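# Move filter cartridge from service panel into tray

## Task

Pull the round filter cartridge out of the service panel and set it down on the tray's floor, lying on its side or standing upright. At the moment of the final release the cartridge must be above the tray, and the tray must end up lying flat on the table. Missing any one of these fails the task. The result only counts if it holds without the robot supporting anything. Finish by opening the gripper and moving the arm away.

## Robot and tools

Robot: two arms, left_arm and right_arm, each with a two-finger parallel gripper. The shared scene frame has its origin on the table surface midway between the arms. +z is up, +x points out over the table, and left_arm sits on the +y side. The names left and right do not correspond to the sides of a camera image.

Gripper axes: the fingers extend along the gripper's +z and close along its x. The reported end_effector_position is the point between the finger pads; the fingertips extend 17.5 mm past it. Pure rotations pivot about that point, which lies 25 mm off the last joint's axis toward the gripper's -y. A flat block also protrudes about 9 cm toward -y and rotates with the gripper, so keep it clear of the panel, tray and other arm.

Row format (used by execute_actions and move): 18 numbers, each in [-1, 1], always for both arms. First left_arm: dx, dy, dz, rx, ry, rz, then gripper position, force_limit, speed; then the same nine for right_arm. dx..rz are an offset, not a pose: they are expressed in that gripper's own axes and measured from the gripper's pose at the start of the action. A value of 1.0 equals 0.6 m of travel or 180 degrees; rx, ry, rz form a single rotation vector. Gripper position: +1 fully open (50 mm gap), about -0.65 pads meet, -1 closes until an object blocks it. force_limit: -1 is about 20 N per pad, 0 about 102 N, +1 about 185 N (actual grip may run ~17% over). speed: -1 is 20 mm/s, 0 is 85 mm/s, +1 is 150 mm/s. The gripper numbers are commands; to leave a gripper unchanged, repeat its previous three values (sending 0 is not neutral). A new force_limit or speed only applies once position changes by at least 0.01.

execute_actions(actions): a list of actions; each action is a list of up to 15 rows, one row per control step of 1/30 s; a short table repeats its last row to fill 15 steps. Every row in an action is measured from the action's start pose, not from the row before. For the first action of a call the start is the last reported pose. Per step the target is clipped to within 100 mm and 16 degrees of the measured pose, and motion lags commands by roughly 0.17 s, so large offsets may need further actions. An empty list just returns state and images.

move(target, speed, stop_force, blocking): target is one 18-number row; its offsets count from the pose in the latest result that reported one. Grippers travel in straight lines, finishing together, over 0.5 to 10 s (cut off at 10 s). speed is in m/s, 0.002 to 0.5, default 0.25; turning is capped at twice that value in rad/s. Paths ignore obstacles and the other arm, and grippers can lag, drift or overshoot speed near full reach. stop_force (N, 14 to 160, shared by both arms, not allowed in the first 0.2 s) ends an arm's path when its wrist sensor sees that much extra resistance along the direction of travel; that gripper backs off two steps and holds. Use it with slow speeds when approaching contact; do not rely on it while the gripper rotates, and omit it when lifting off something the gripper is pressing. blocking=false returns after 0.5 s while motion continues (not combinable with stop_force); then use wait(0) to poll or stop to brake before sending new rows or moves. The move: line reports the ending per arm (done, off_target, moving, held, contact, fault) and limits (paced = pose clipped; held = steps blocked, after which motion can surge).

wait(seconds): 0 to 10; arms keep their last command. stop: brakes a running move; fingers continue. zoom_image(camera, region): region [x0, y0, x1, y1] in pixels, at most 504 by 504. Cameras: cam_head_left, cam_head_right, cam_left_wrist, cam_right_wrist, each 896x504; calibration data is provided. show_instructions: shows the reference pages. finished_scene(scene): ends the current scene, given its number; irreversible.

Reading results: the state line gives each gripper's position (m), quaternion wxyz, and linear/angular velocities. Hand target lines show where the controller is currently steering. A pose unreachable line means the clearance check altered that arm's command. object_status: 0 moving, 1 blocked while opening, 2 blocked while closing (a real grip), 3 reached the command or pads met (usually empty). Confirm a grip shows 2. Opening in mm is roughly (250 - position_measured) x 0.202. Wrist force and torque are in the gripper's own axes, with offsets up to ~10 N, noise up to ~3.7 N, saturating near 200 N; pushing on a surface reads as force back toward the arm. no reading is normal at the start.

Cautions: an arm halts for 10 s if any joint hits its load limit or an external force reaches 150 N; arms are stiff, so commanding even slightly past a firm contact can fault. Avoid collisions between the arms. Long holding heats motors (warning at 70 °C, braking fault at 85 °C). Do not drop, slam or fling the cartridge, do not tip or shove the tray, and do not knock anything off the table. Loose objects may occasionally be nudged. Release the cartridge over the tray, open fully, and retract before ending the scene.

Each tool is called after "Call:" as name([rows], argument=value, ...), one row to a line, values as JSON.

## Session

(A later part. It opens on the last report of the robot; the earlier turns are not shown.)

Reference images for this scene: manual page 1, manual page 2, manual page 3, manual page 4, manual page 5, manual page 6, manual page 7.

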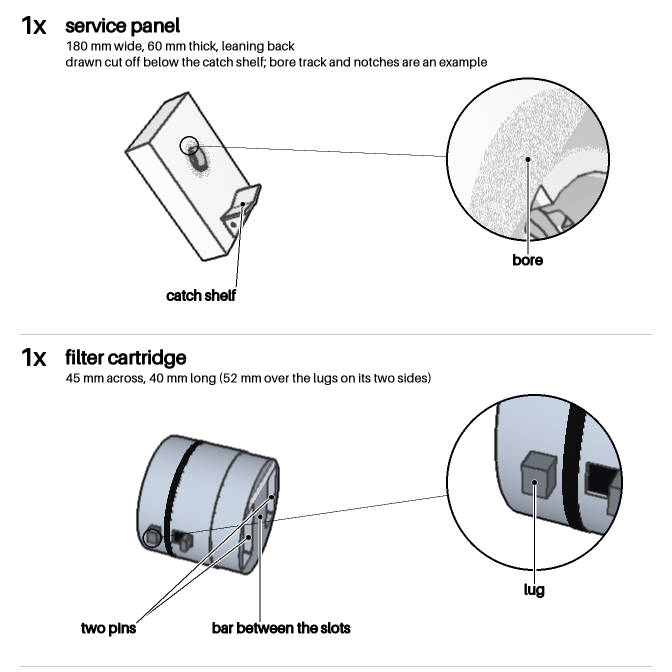

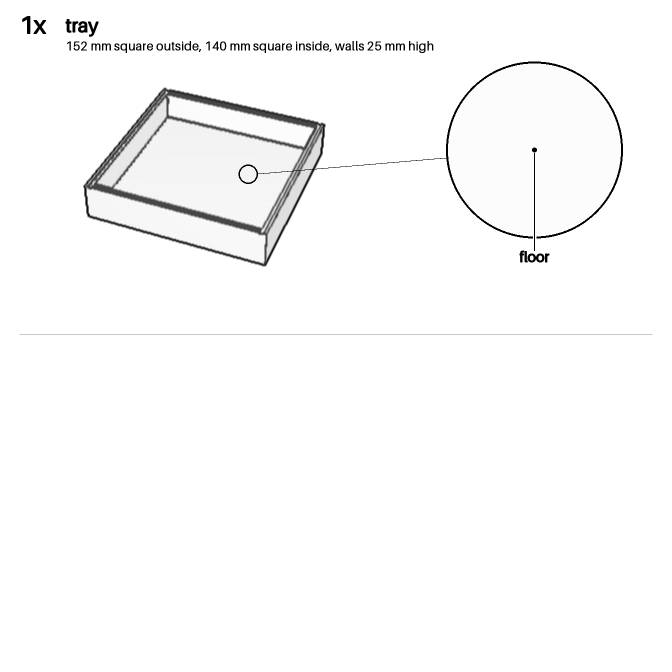

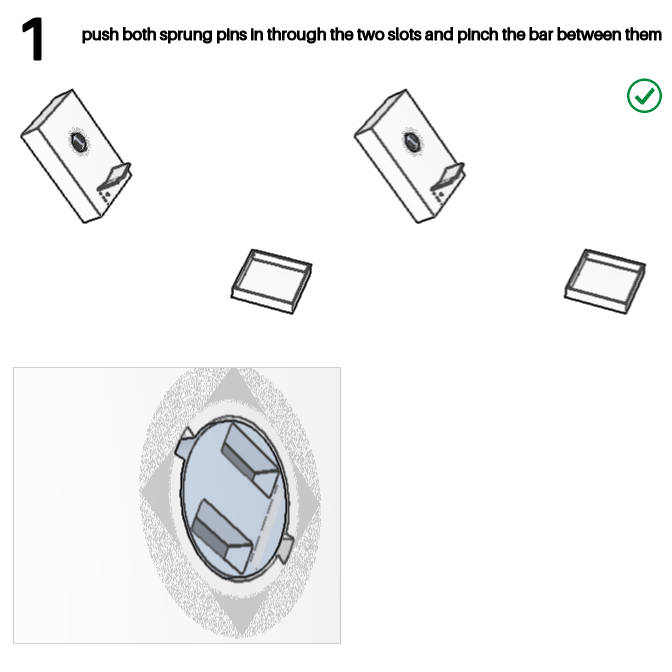

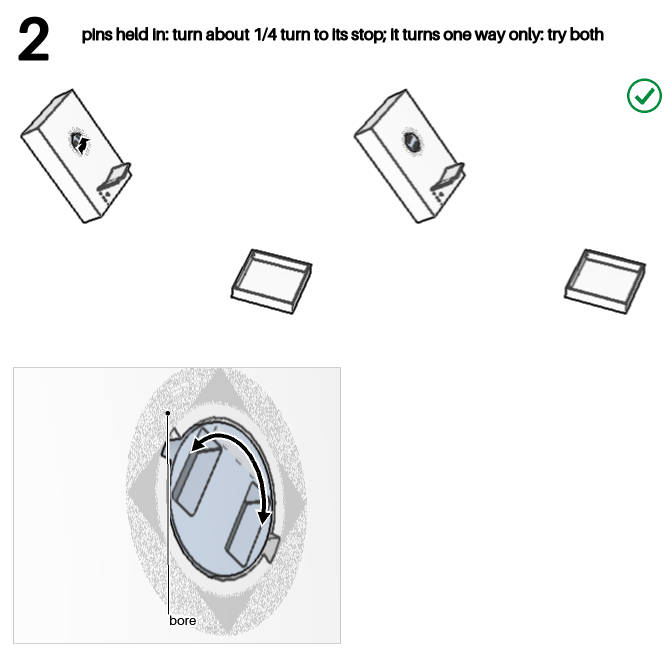

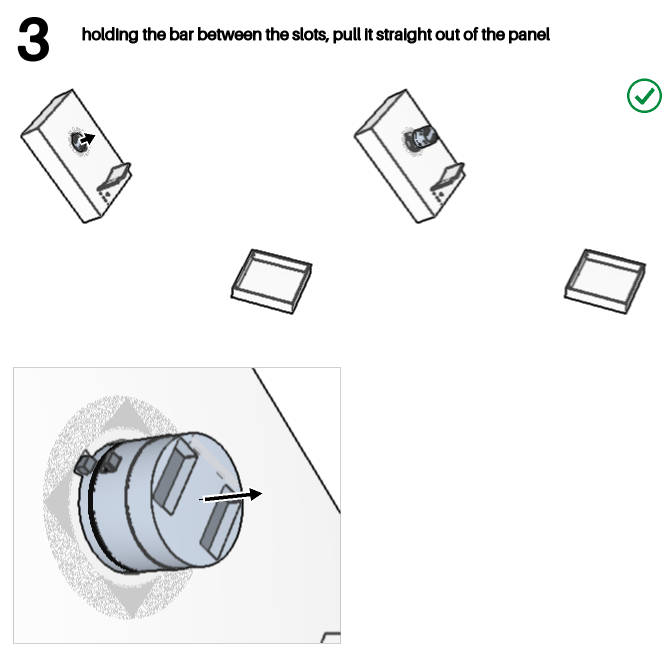

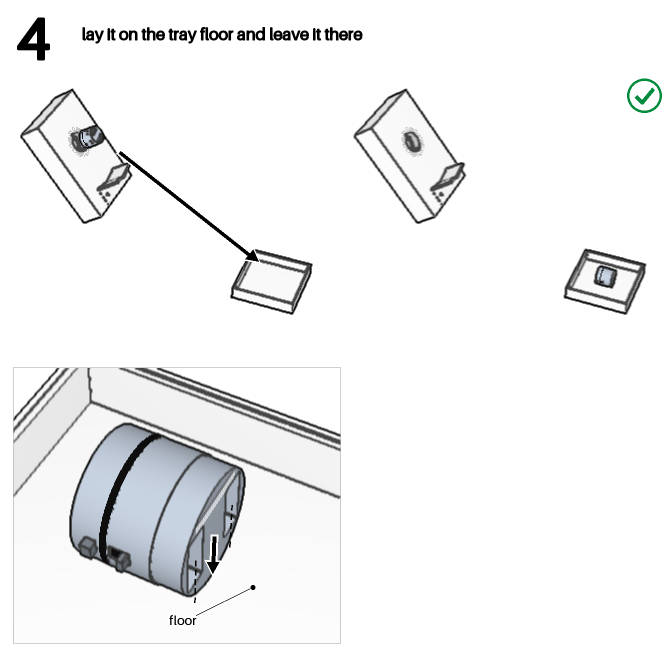

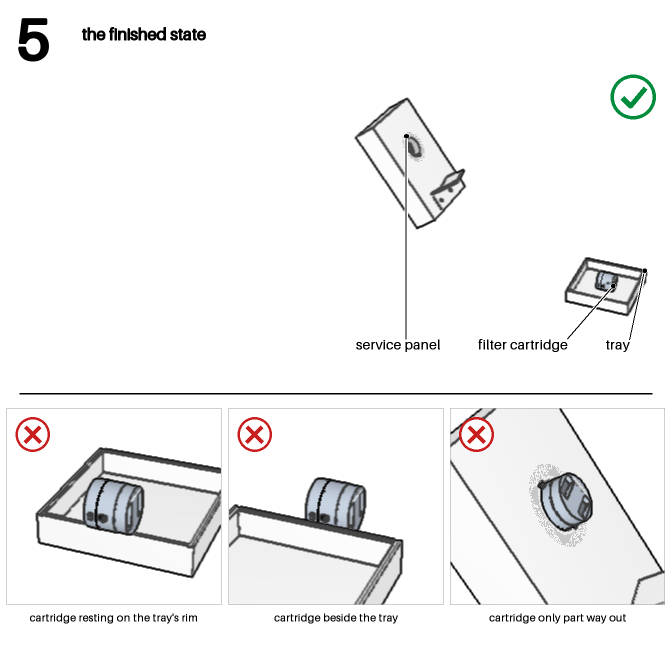

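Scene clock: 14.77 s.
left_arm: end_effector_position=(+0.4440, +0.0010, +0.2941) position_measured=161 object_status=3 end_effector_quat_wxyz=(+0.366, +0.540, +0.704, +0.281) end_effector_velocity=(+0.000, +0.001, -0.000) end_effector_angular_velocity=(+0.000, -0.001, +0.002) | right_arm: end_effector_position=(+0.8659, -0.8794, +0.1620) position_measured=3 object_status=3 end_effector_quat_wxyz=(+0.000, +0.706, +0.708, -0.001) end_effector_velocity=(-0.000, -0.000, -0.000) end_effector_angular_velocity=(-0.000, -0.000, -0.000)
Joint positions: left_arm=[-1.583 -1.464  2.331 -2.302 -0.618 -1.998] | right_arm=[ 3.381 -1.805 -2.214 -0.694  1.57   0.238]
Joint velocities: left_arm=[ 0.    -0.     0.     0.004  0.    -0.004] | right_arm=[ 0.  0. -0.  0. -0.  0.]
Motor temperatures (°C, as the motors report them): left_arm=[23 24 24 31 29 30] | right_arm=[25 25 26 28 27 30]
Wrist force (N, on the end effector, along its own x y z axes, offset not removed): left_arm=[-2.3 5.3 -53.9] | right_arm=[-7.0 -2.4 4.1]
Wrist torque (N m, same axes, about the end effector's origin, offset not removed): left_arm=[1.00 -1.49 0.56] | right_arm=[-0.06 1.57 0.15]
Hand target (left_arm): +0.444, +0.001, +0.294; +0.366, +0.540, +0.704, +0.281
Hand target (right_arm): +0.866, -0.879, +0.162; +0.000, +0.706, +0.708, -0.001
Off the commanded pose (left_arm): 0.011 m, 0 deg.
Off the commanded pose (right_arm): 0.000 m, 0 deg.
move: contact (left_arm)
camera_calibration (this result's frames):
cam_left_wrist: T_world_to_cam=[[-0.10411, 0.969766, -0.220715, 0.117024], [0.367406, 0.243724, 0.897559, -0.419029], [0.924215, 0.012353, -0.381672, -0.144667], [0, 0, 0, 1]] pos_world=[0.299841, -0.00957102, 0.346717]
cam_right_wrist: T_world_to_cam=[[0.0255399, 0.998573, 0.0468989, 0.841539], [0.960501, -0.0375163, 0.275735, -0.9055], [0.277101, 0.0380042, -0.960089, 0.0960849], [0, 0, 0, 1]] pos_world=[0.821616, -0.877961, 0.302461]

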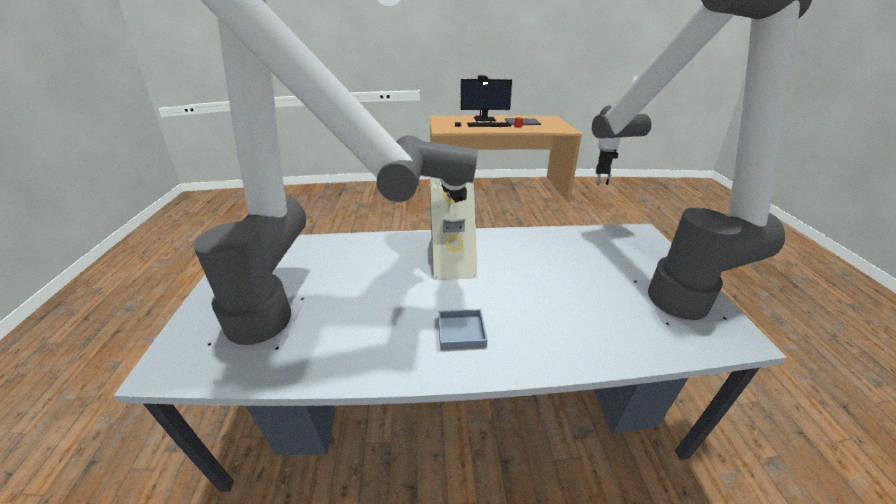

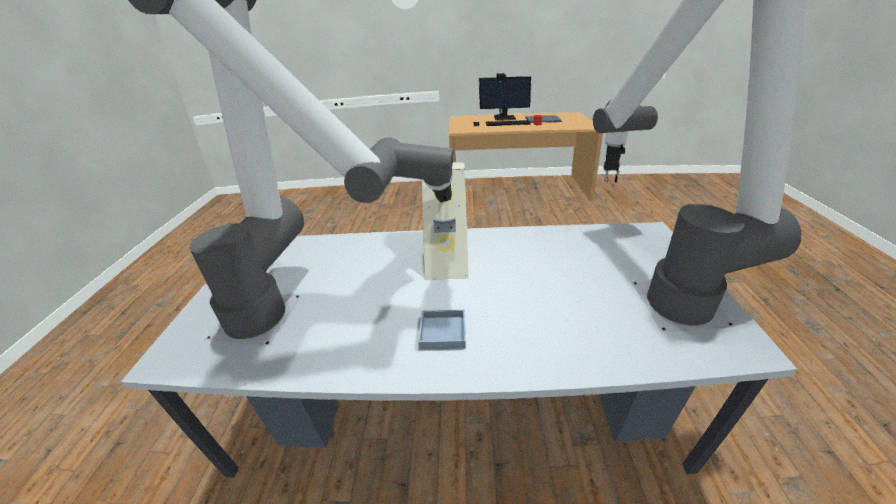

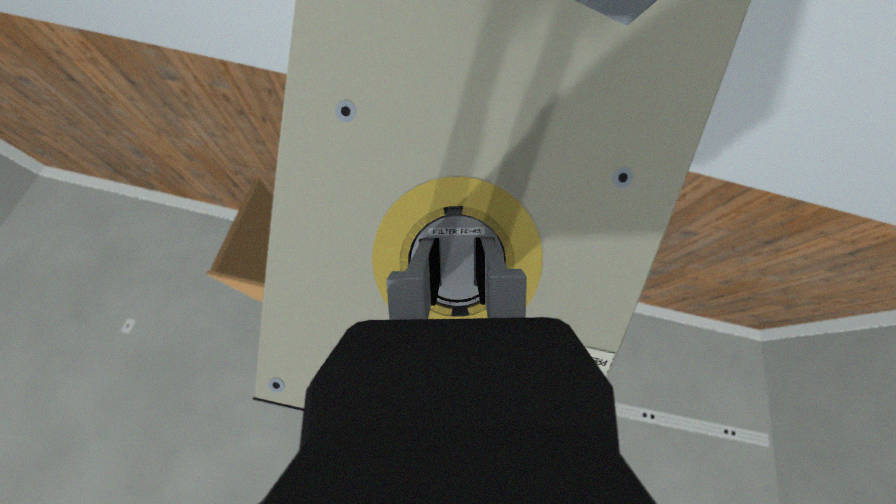

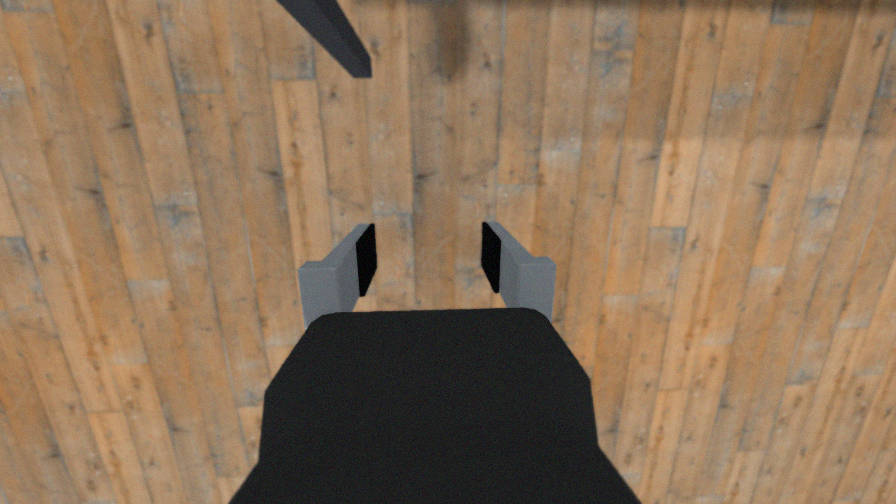

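Call:
move(target=[-0.0004,0,-0.0009,0,0,-0.04,-0.075,0,0,0,0,0,0,0,0,1,0,0], speed=0.05)

Call:
zoom_image(camera="cam_left_wrist", region=[380, 170, 540, 330])

Scene clock: 16.53 s.
left_arm: end_effector_position=(+0.4436, +0.0008, +0.2944) position_measured=164 object_status=3 end_effector_quat_wxyz=(+0.382, +0.495, +0.736, +0.258) end_effector_velocity=(-0.000, -0.000, +0.000) end_effector_angular_velocity=(-0.008, -0.001, +0.006) | right_arm: end_effector_position=(+0.8659, -0.8794, +0.1620) position_measured=3 object_status=3 end_effector_quat_wxyz=(+0.000, +0.706, +0.708, -0.001) end_effector_velocity=(+0.001, -0.000, +0.001) end_effector_angular_velocity=(-0.001, -0.001, +0.000)
Joint positions: left_arm=[-1.585 -1.467  2.335 -2.3   -0.619 -2.126] | right_arm=[ 3.381 -1.805 -2.214 -0.694  1.57   0.238]
Joint velocities: left_arm=[-0.001 -0.     0.     0.001  0.001 -0.011] | right_arm=[-0.     0.     0.001 -0.    -0.001 -0.   ]
Motor temperatures (°C, as the motors report them): left_arm=[23 24 24 31 29 30] | right_arm=[25 25 26 28 27 30]
Wrist force (N, on the end effector, along its own x y z axes, offset not removed): left_arm=[-41.7 -34.6 59.2] | right_arm=[-4.1 -3.2 1.1]
Wrist torque (N m, same axes, about the end effector's origin, offset not removed): left_arm=[1.01 0.17 8.42] | right_arm=[-0.20 1.05 0.15]
Hand target (left_arm): +0.444, +0.001, +0.294; +0.383, +0.495, +0.737, +0.258
Hand target (right_arm): +0.866, -0.879, +0.162; +0.000, +0.706, +0.708, -0.001
Off the commanded pose (left_arm): 0.000 m, 0 deg.
Off the commanded pose (right_arm): 0.000 m, 0 deg.
move: done
camera_calibration (this result's frames):
cam_left_wrist: T_world_to_cam=[[-0.172473, 0.932235, -0.318106, 0.176275], [0.345586, 0.359686, 0.866716, -0.400452], [0.922401, 0.0395523, -0.384204, -0.142685], [0, 0, 0, 1]] pos_world=[0.300407, -0.014649, 0.348332]
cam_right_wrist: T_world_to_cam=[[0.0255398, 0.998573, 0.046899, 0.841539], [0.960501, -0.0375163, 0.275735, -0.9055], [0.277101, 0.0380043, -0.960089, 0.0960848], [0, 0, 0, 1]] pos_world=[0.821616, -0.87796, 0.302461]

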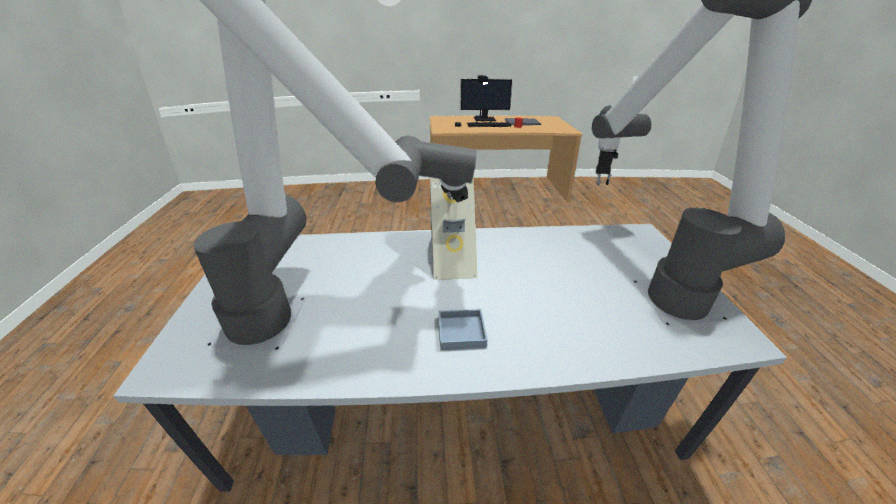

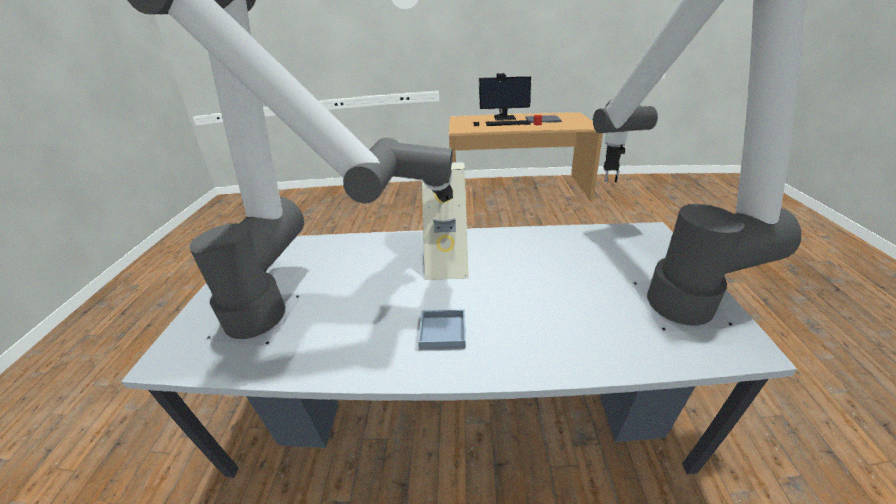

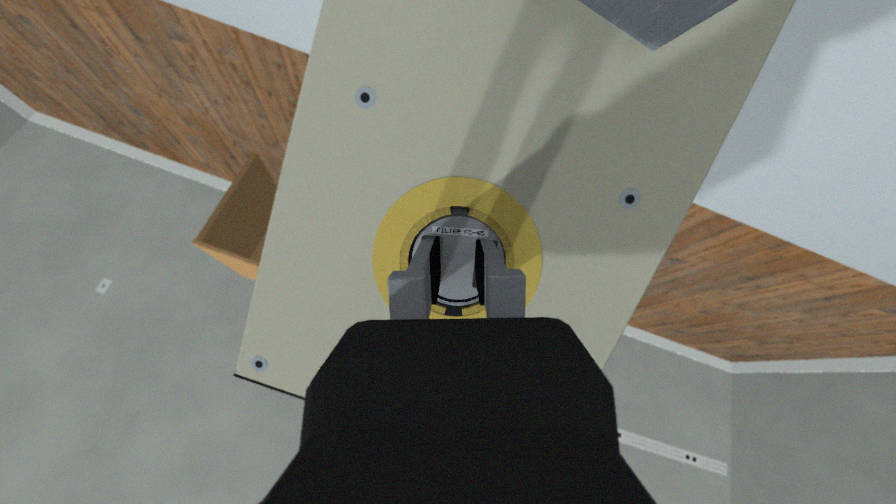

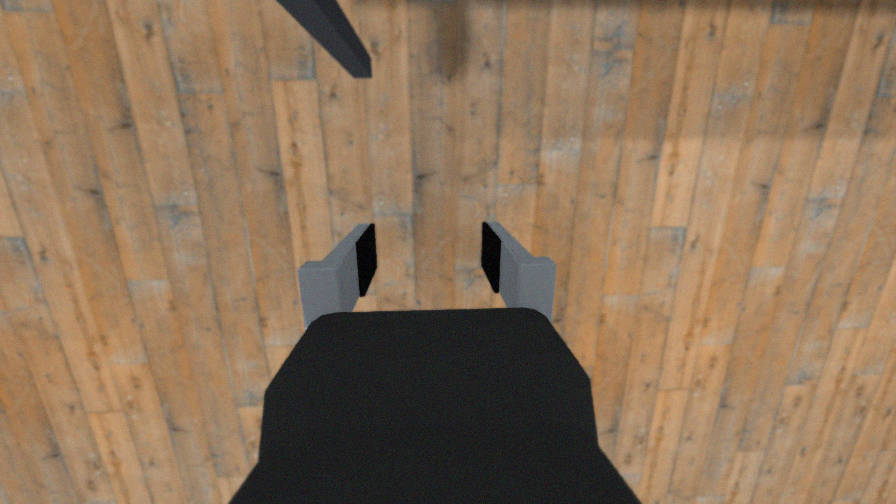

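Region (380, 170, 540, 330) of cam_left_wrist's 896x504 image, scaled by 3.150, with more detail than that image has.

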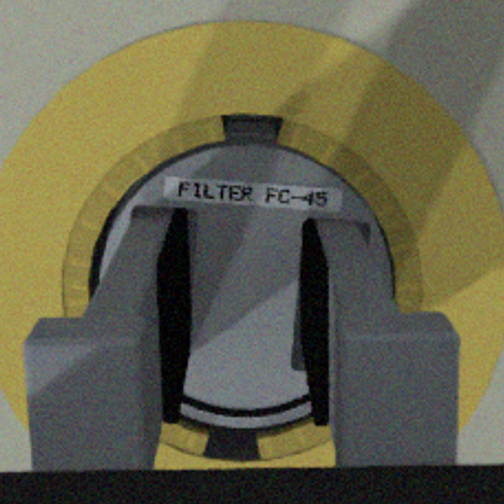

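Call:
move(target=[0,0,0,0,0,0.082,-0.075,0,0,0,0,0,0,0,0,1,0,0], speed=0.1)

Scene clock: 18.37 s.
left_arm: end_effector_position=(+0.4436, +0.0007, +0.2945) position_measured=164 object_status=3 end_effector_quat_wxyz=(+0.346, +0.585, +0.667, +0.305) end_effector_velocity=(-0.000, -0.000, -0.000) end_effector_angular_velocity=(+0.007, +0.000, -0.006) | right_arm: end_effector_position=(+0.8659, -0.8794, +0.1620) position_measured=3 object_status=3 end_effector_quat_wxyz=(+0.000, +0.706, +0.708, -0.001) end_effector_velocity=(-0.000, -0.000, -0.000) end_effector_angular_velocity=(-0.000, +0.001, -0.001)
Joint positions: left_arm=[-1.583 -1.462  2.326 -2.3   -0.618 -1.866] | right_arm=[ 3.381 -1.805 -2.214 -0.694  1.57   0.238]
Joint velocities: left_arm=[ 0.     0.001  0.    -0.003 -0.     0.011] | right_arm=[ 0.    -0.    -0.    -0.    -0.     0.001]
Motor temperatures (°C, as the motors report them): left_arm=[23 24 24 31 29 30] | right_arm=[25 25 26 28 27 30]
Wrist force (N, on the end effector, along its own x y z axes, offset not removed): left_arm=[4.0 5.1 -6.4] | right_arm=[-5.0 -0.8 4.5]
Wrist torque (N m, same axes, about the end effector's origin, offset not removed): left_arm=[1.05 -0.76 0.59] | right_arm=[0.27 1.17 0.08]
Hand target (left_arm): +0.444, +0.001, +0.294; +0.346, +0.585, +0.667, +0.305
Hand target (right_arm): +0.866, -0.879, +0.162; +0.000, +0.706, +0.708, -0.001
Off the commanded pose (left_arm): 0.000 m, 0 deg.
Off the commanded pose (right_arm): 0.000 m, 0 deg.
move: done
camera_calibration (this result's frames):
cam_left_wrist: T_world_to_cam=[[-0.0297595, 0.99298, -0.114474, 0.0529788], [0.381108, 0.117146, 0.917079, -0.430896], [0.924051, -0.0163352, -0.381919, -0.144051], [0, 0, 0, 1]] pos_world=[0.298905, -0.00448229, 0.346215]
cam_right_wrist: T_world_to_cam=[[0.0255397, 0.998573, 0.046899, 0.841539], [0.960501, -0.0375162, 0.275735, -0.9055], [0.277101, 0.0380043, -0.960089, 0.0960848], [0, 0, 0, 1]] pos_world=[0.821616, -0.87796, 0.302461]

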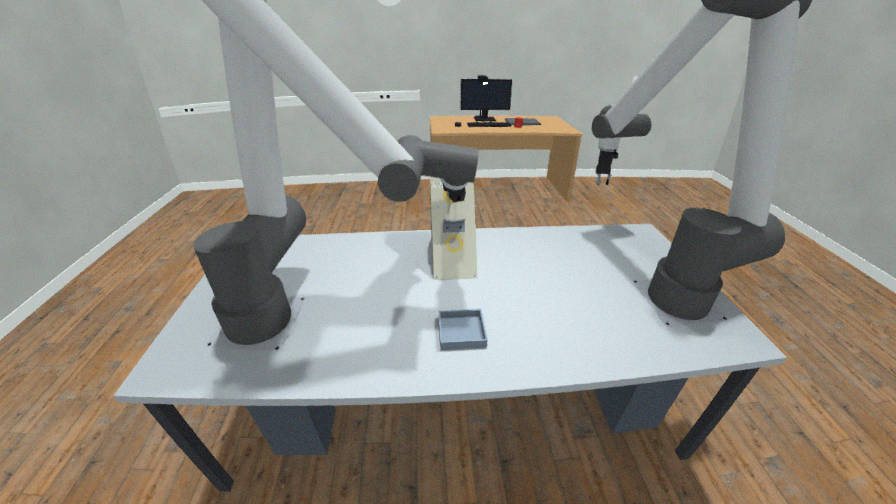

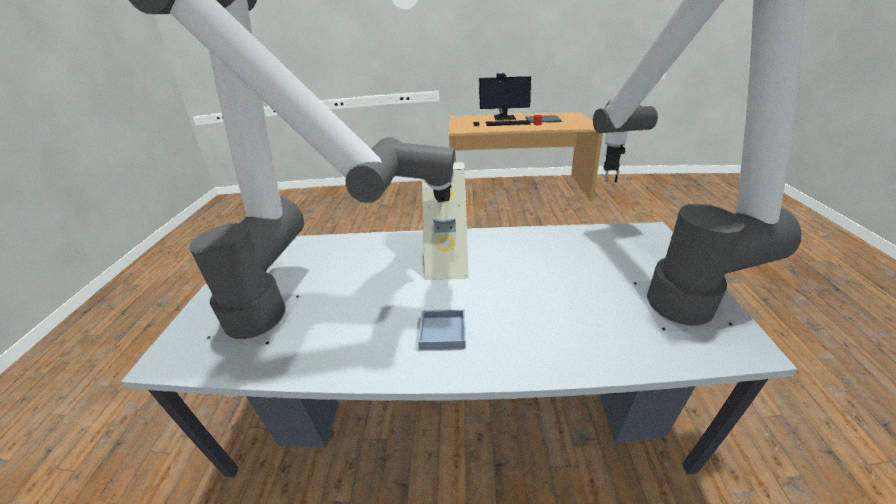

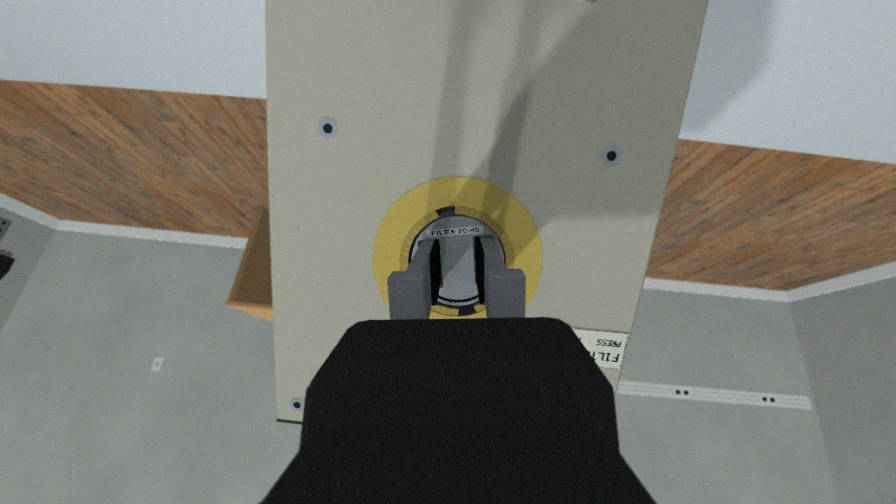

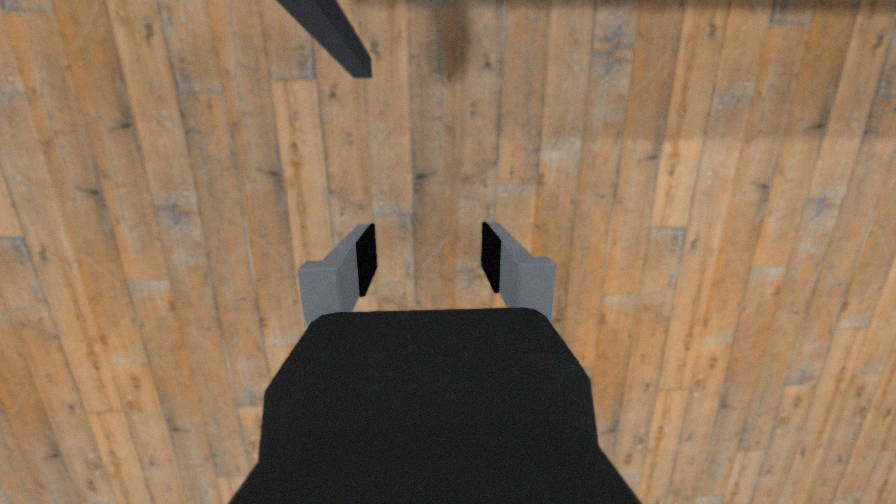

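Free. Target roll 162°, now 82.5°.

Call:
move(target=[0,0,0,0,0,0.442,-0.075,0,0,0,0,0,0,0,0,1,0,0], speed=0.18)

Call:
zoom_image(camera="cam_left_wrist", region=[380, 170, 540, 330])

Scene clock: 22.90 s.
left_arm: end_effector_position=(+0.4436, +0.0007, +0.2945) position_measured=164 object_status=3 end_effector_quat_wxyz=(+0.071, +0.876, +0.138, +0.456) end_effector_velocity=(-0.001, +0.000, -0.000) end_effector_angular_velocity=(+0.006, +0.002, -0.005) | right_arm: end_effector_position=(+0.8659, -0.8794, +0.1620) position_measured=3 object_status=3 end_effector_quat_wxyz=(+0.000, +0.706, +0.708, -0.001) end_effector_velocity=(-0.001, -0.000, +0.000) end_effector_angular_velocity=(+0.000, -0.001, +0.000)
Joint positions: left_arm=[-1.592 -1.421  2.301 -2.302 -0.62  -0.494] | right_arm=[ 3.381 -1.805 -2.214 -0.694  1.57   0.238]
Joint velocities: left_arm=[-0.001 -0.     0.001 -0.002 -0.002  0.009] | right_arm=[-0.     0.001 -0.001  0.     0.    -0.   ]
Motor temperatures (°C, as the motors report them): left_arm=[23 24 24 31 29 30] | right_arm=[25 25 26 28 27 30]
Wrist force (N, on the end effector, along its own x y z axes, offset not removed): left_arm=[5.3 6.3 -9.5] | right_arm=[-4.3 -3.7 1.8]
Wrist torque (N m, same axes, about the end effector's origin, offset not removed): left_arm=[-0.01 -0.47 0.30] | right_arm=[-0.36 1.00 0.06]
Hand target (left_arm): +0.444, +0.001, +0.294; +0.071, +0.876, +0.138, +0.456
Hand target (right_arm): +0.866, -0.879, +0.162; +0.000, +0.706, +0.708, -0.001
Off the commanded pose (left_arm): 0.000 m, 0 deg.
Off the commanded pose (right_arm): 0.000 m, 0 deg.
move: done
camera_calibration (this result's frames):
cam_left_wrist: T_world_to_cam=[[0.583795, 0.289512, 0.758529, -0.475736], [-0.00678274, -0.932491, 0.361129, -0.0943593], [0.811873, -0.21597, -0.54242, -0.0468743], [0, 0, 0, 1]] pos_world=[0.315148, 0.0396185, 0.36951]
cam_right_wrist: T_world_to_cam=[[0.0255398, 0.998573, 0.046899, 0.841539], [0.960501, -0.0375163, 0.275735, -0.9055], [0.277101, 0.0380043, -0.960089, 0.0960848], [0, 0, 0, 1]] pos_world=[0.821616, -0.87796, 0.302461]

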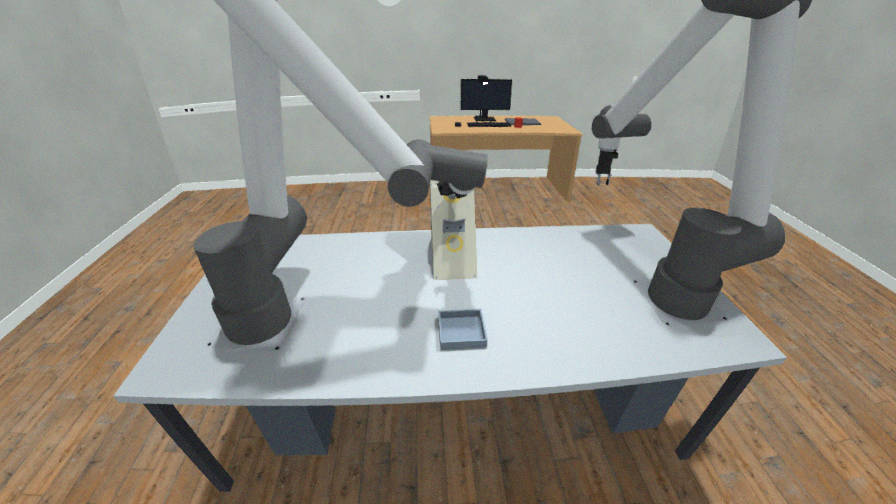

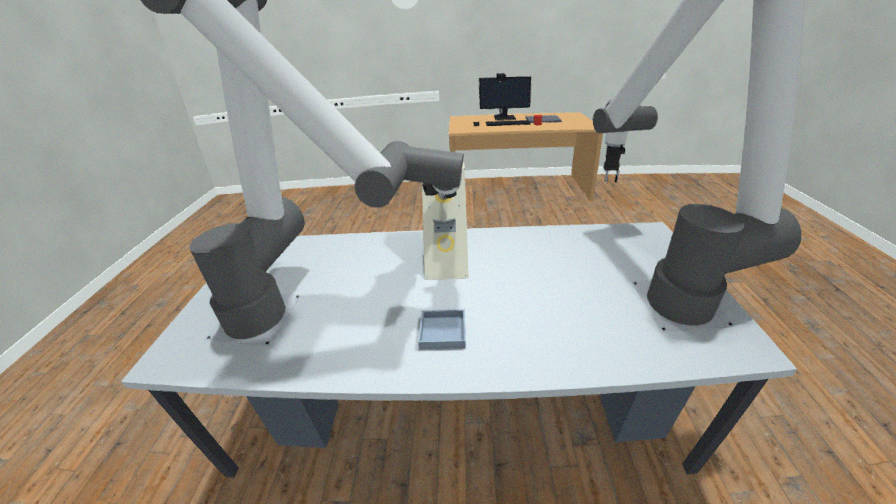

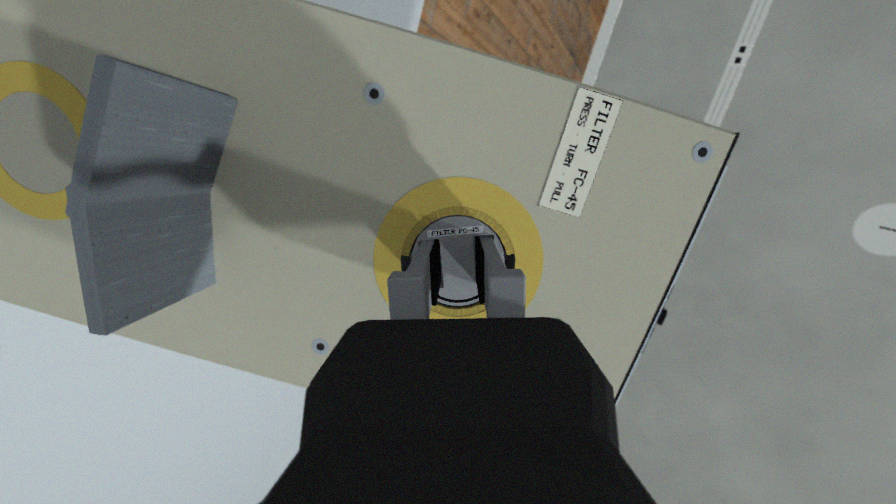

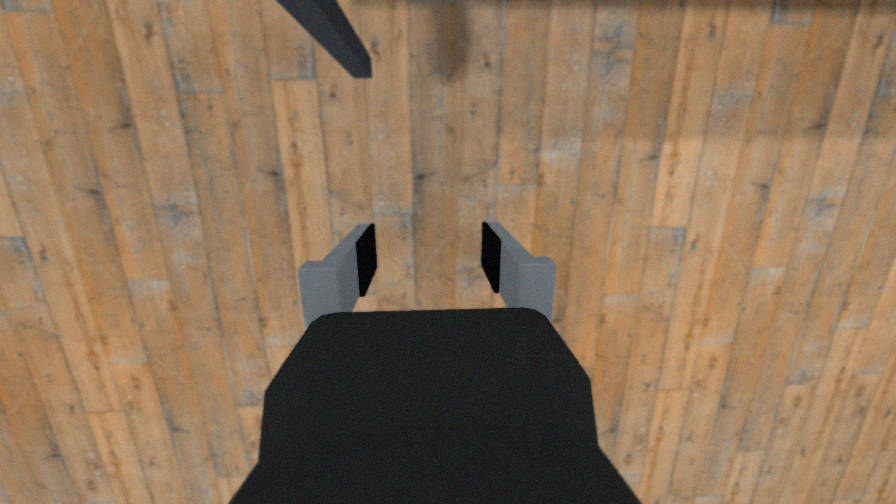

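Region (380, 170, 540, 330) of cam_left_wrist's 896x504 image, scaled by 3.150, with more detail than that image has.

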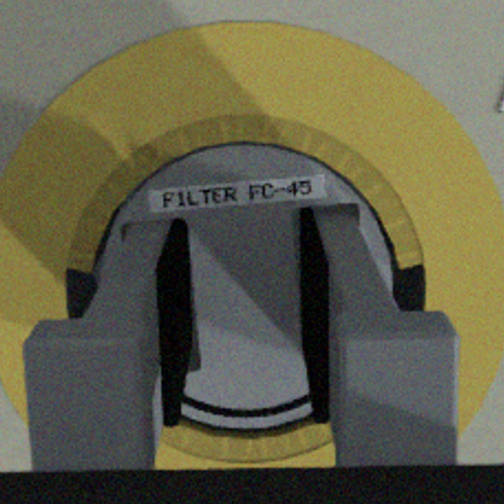

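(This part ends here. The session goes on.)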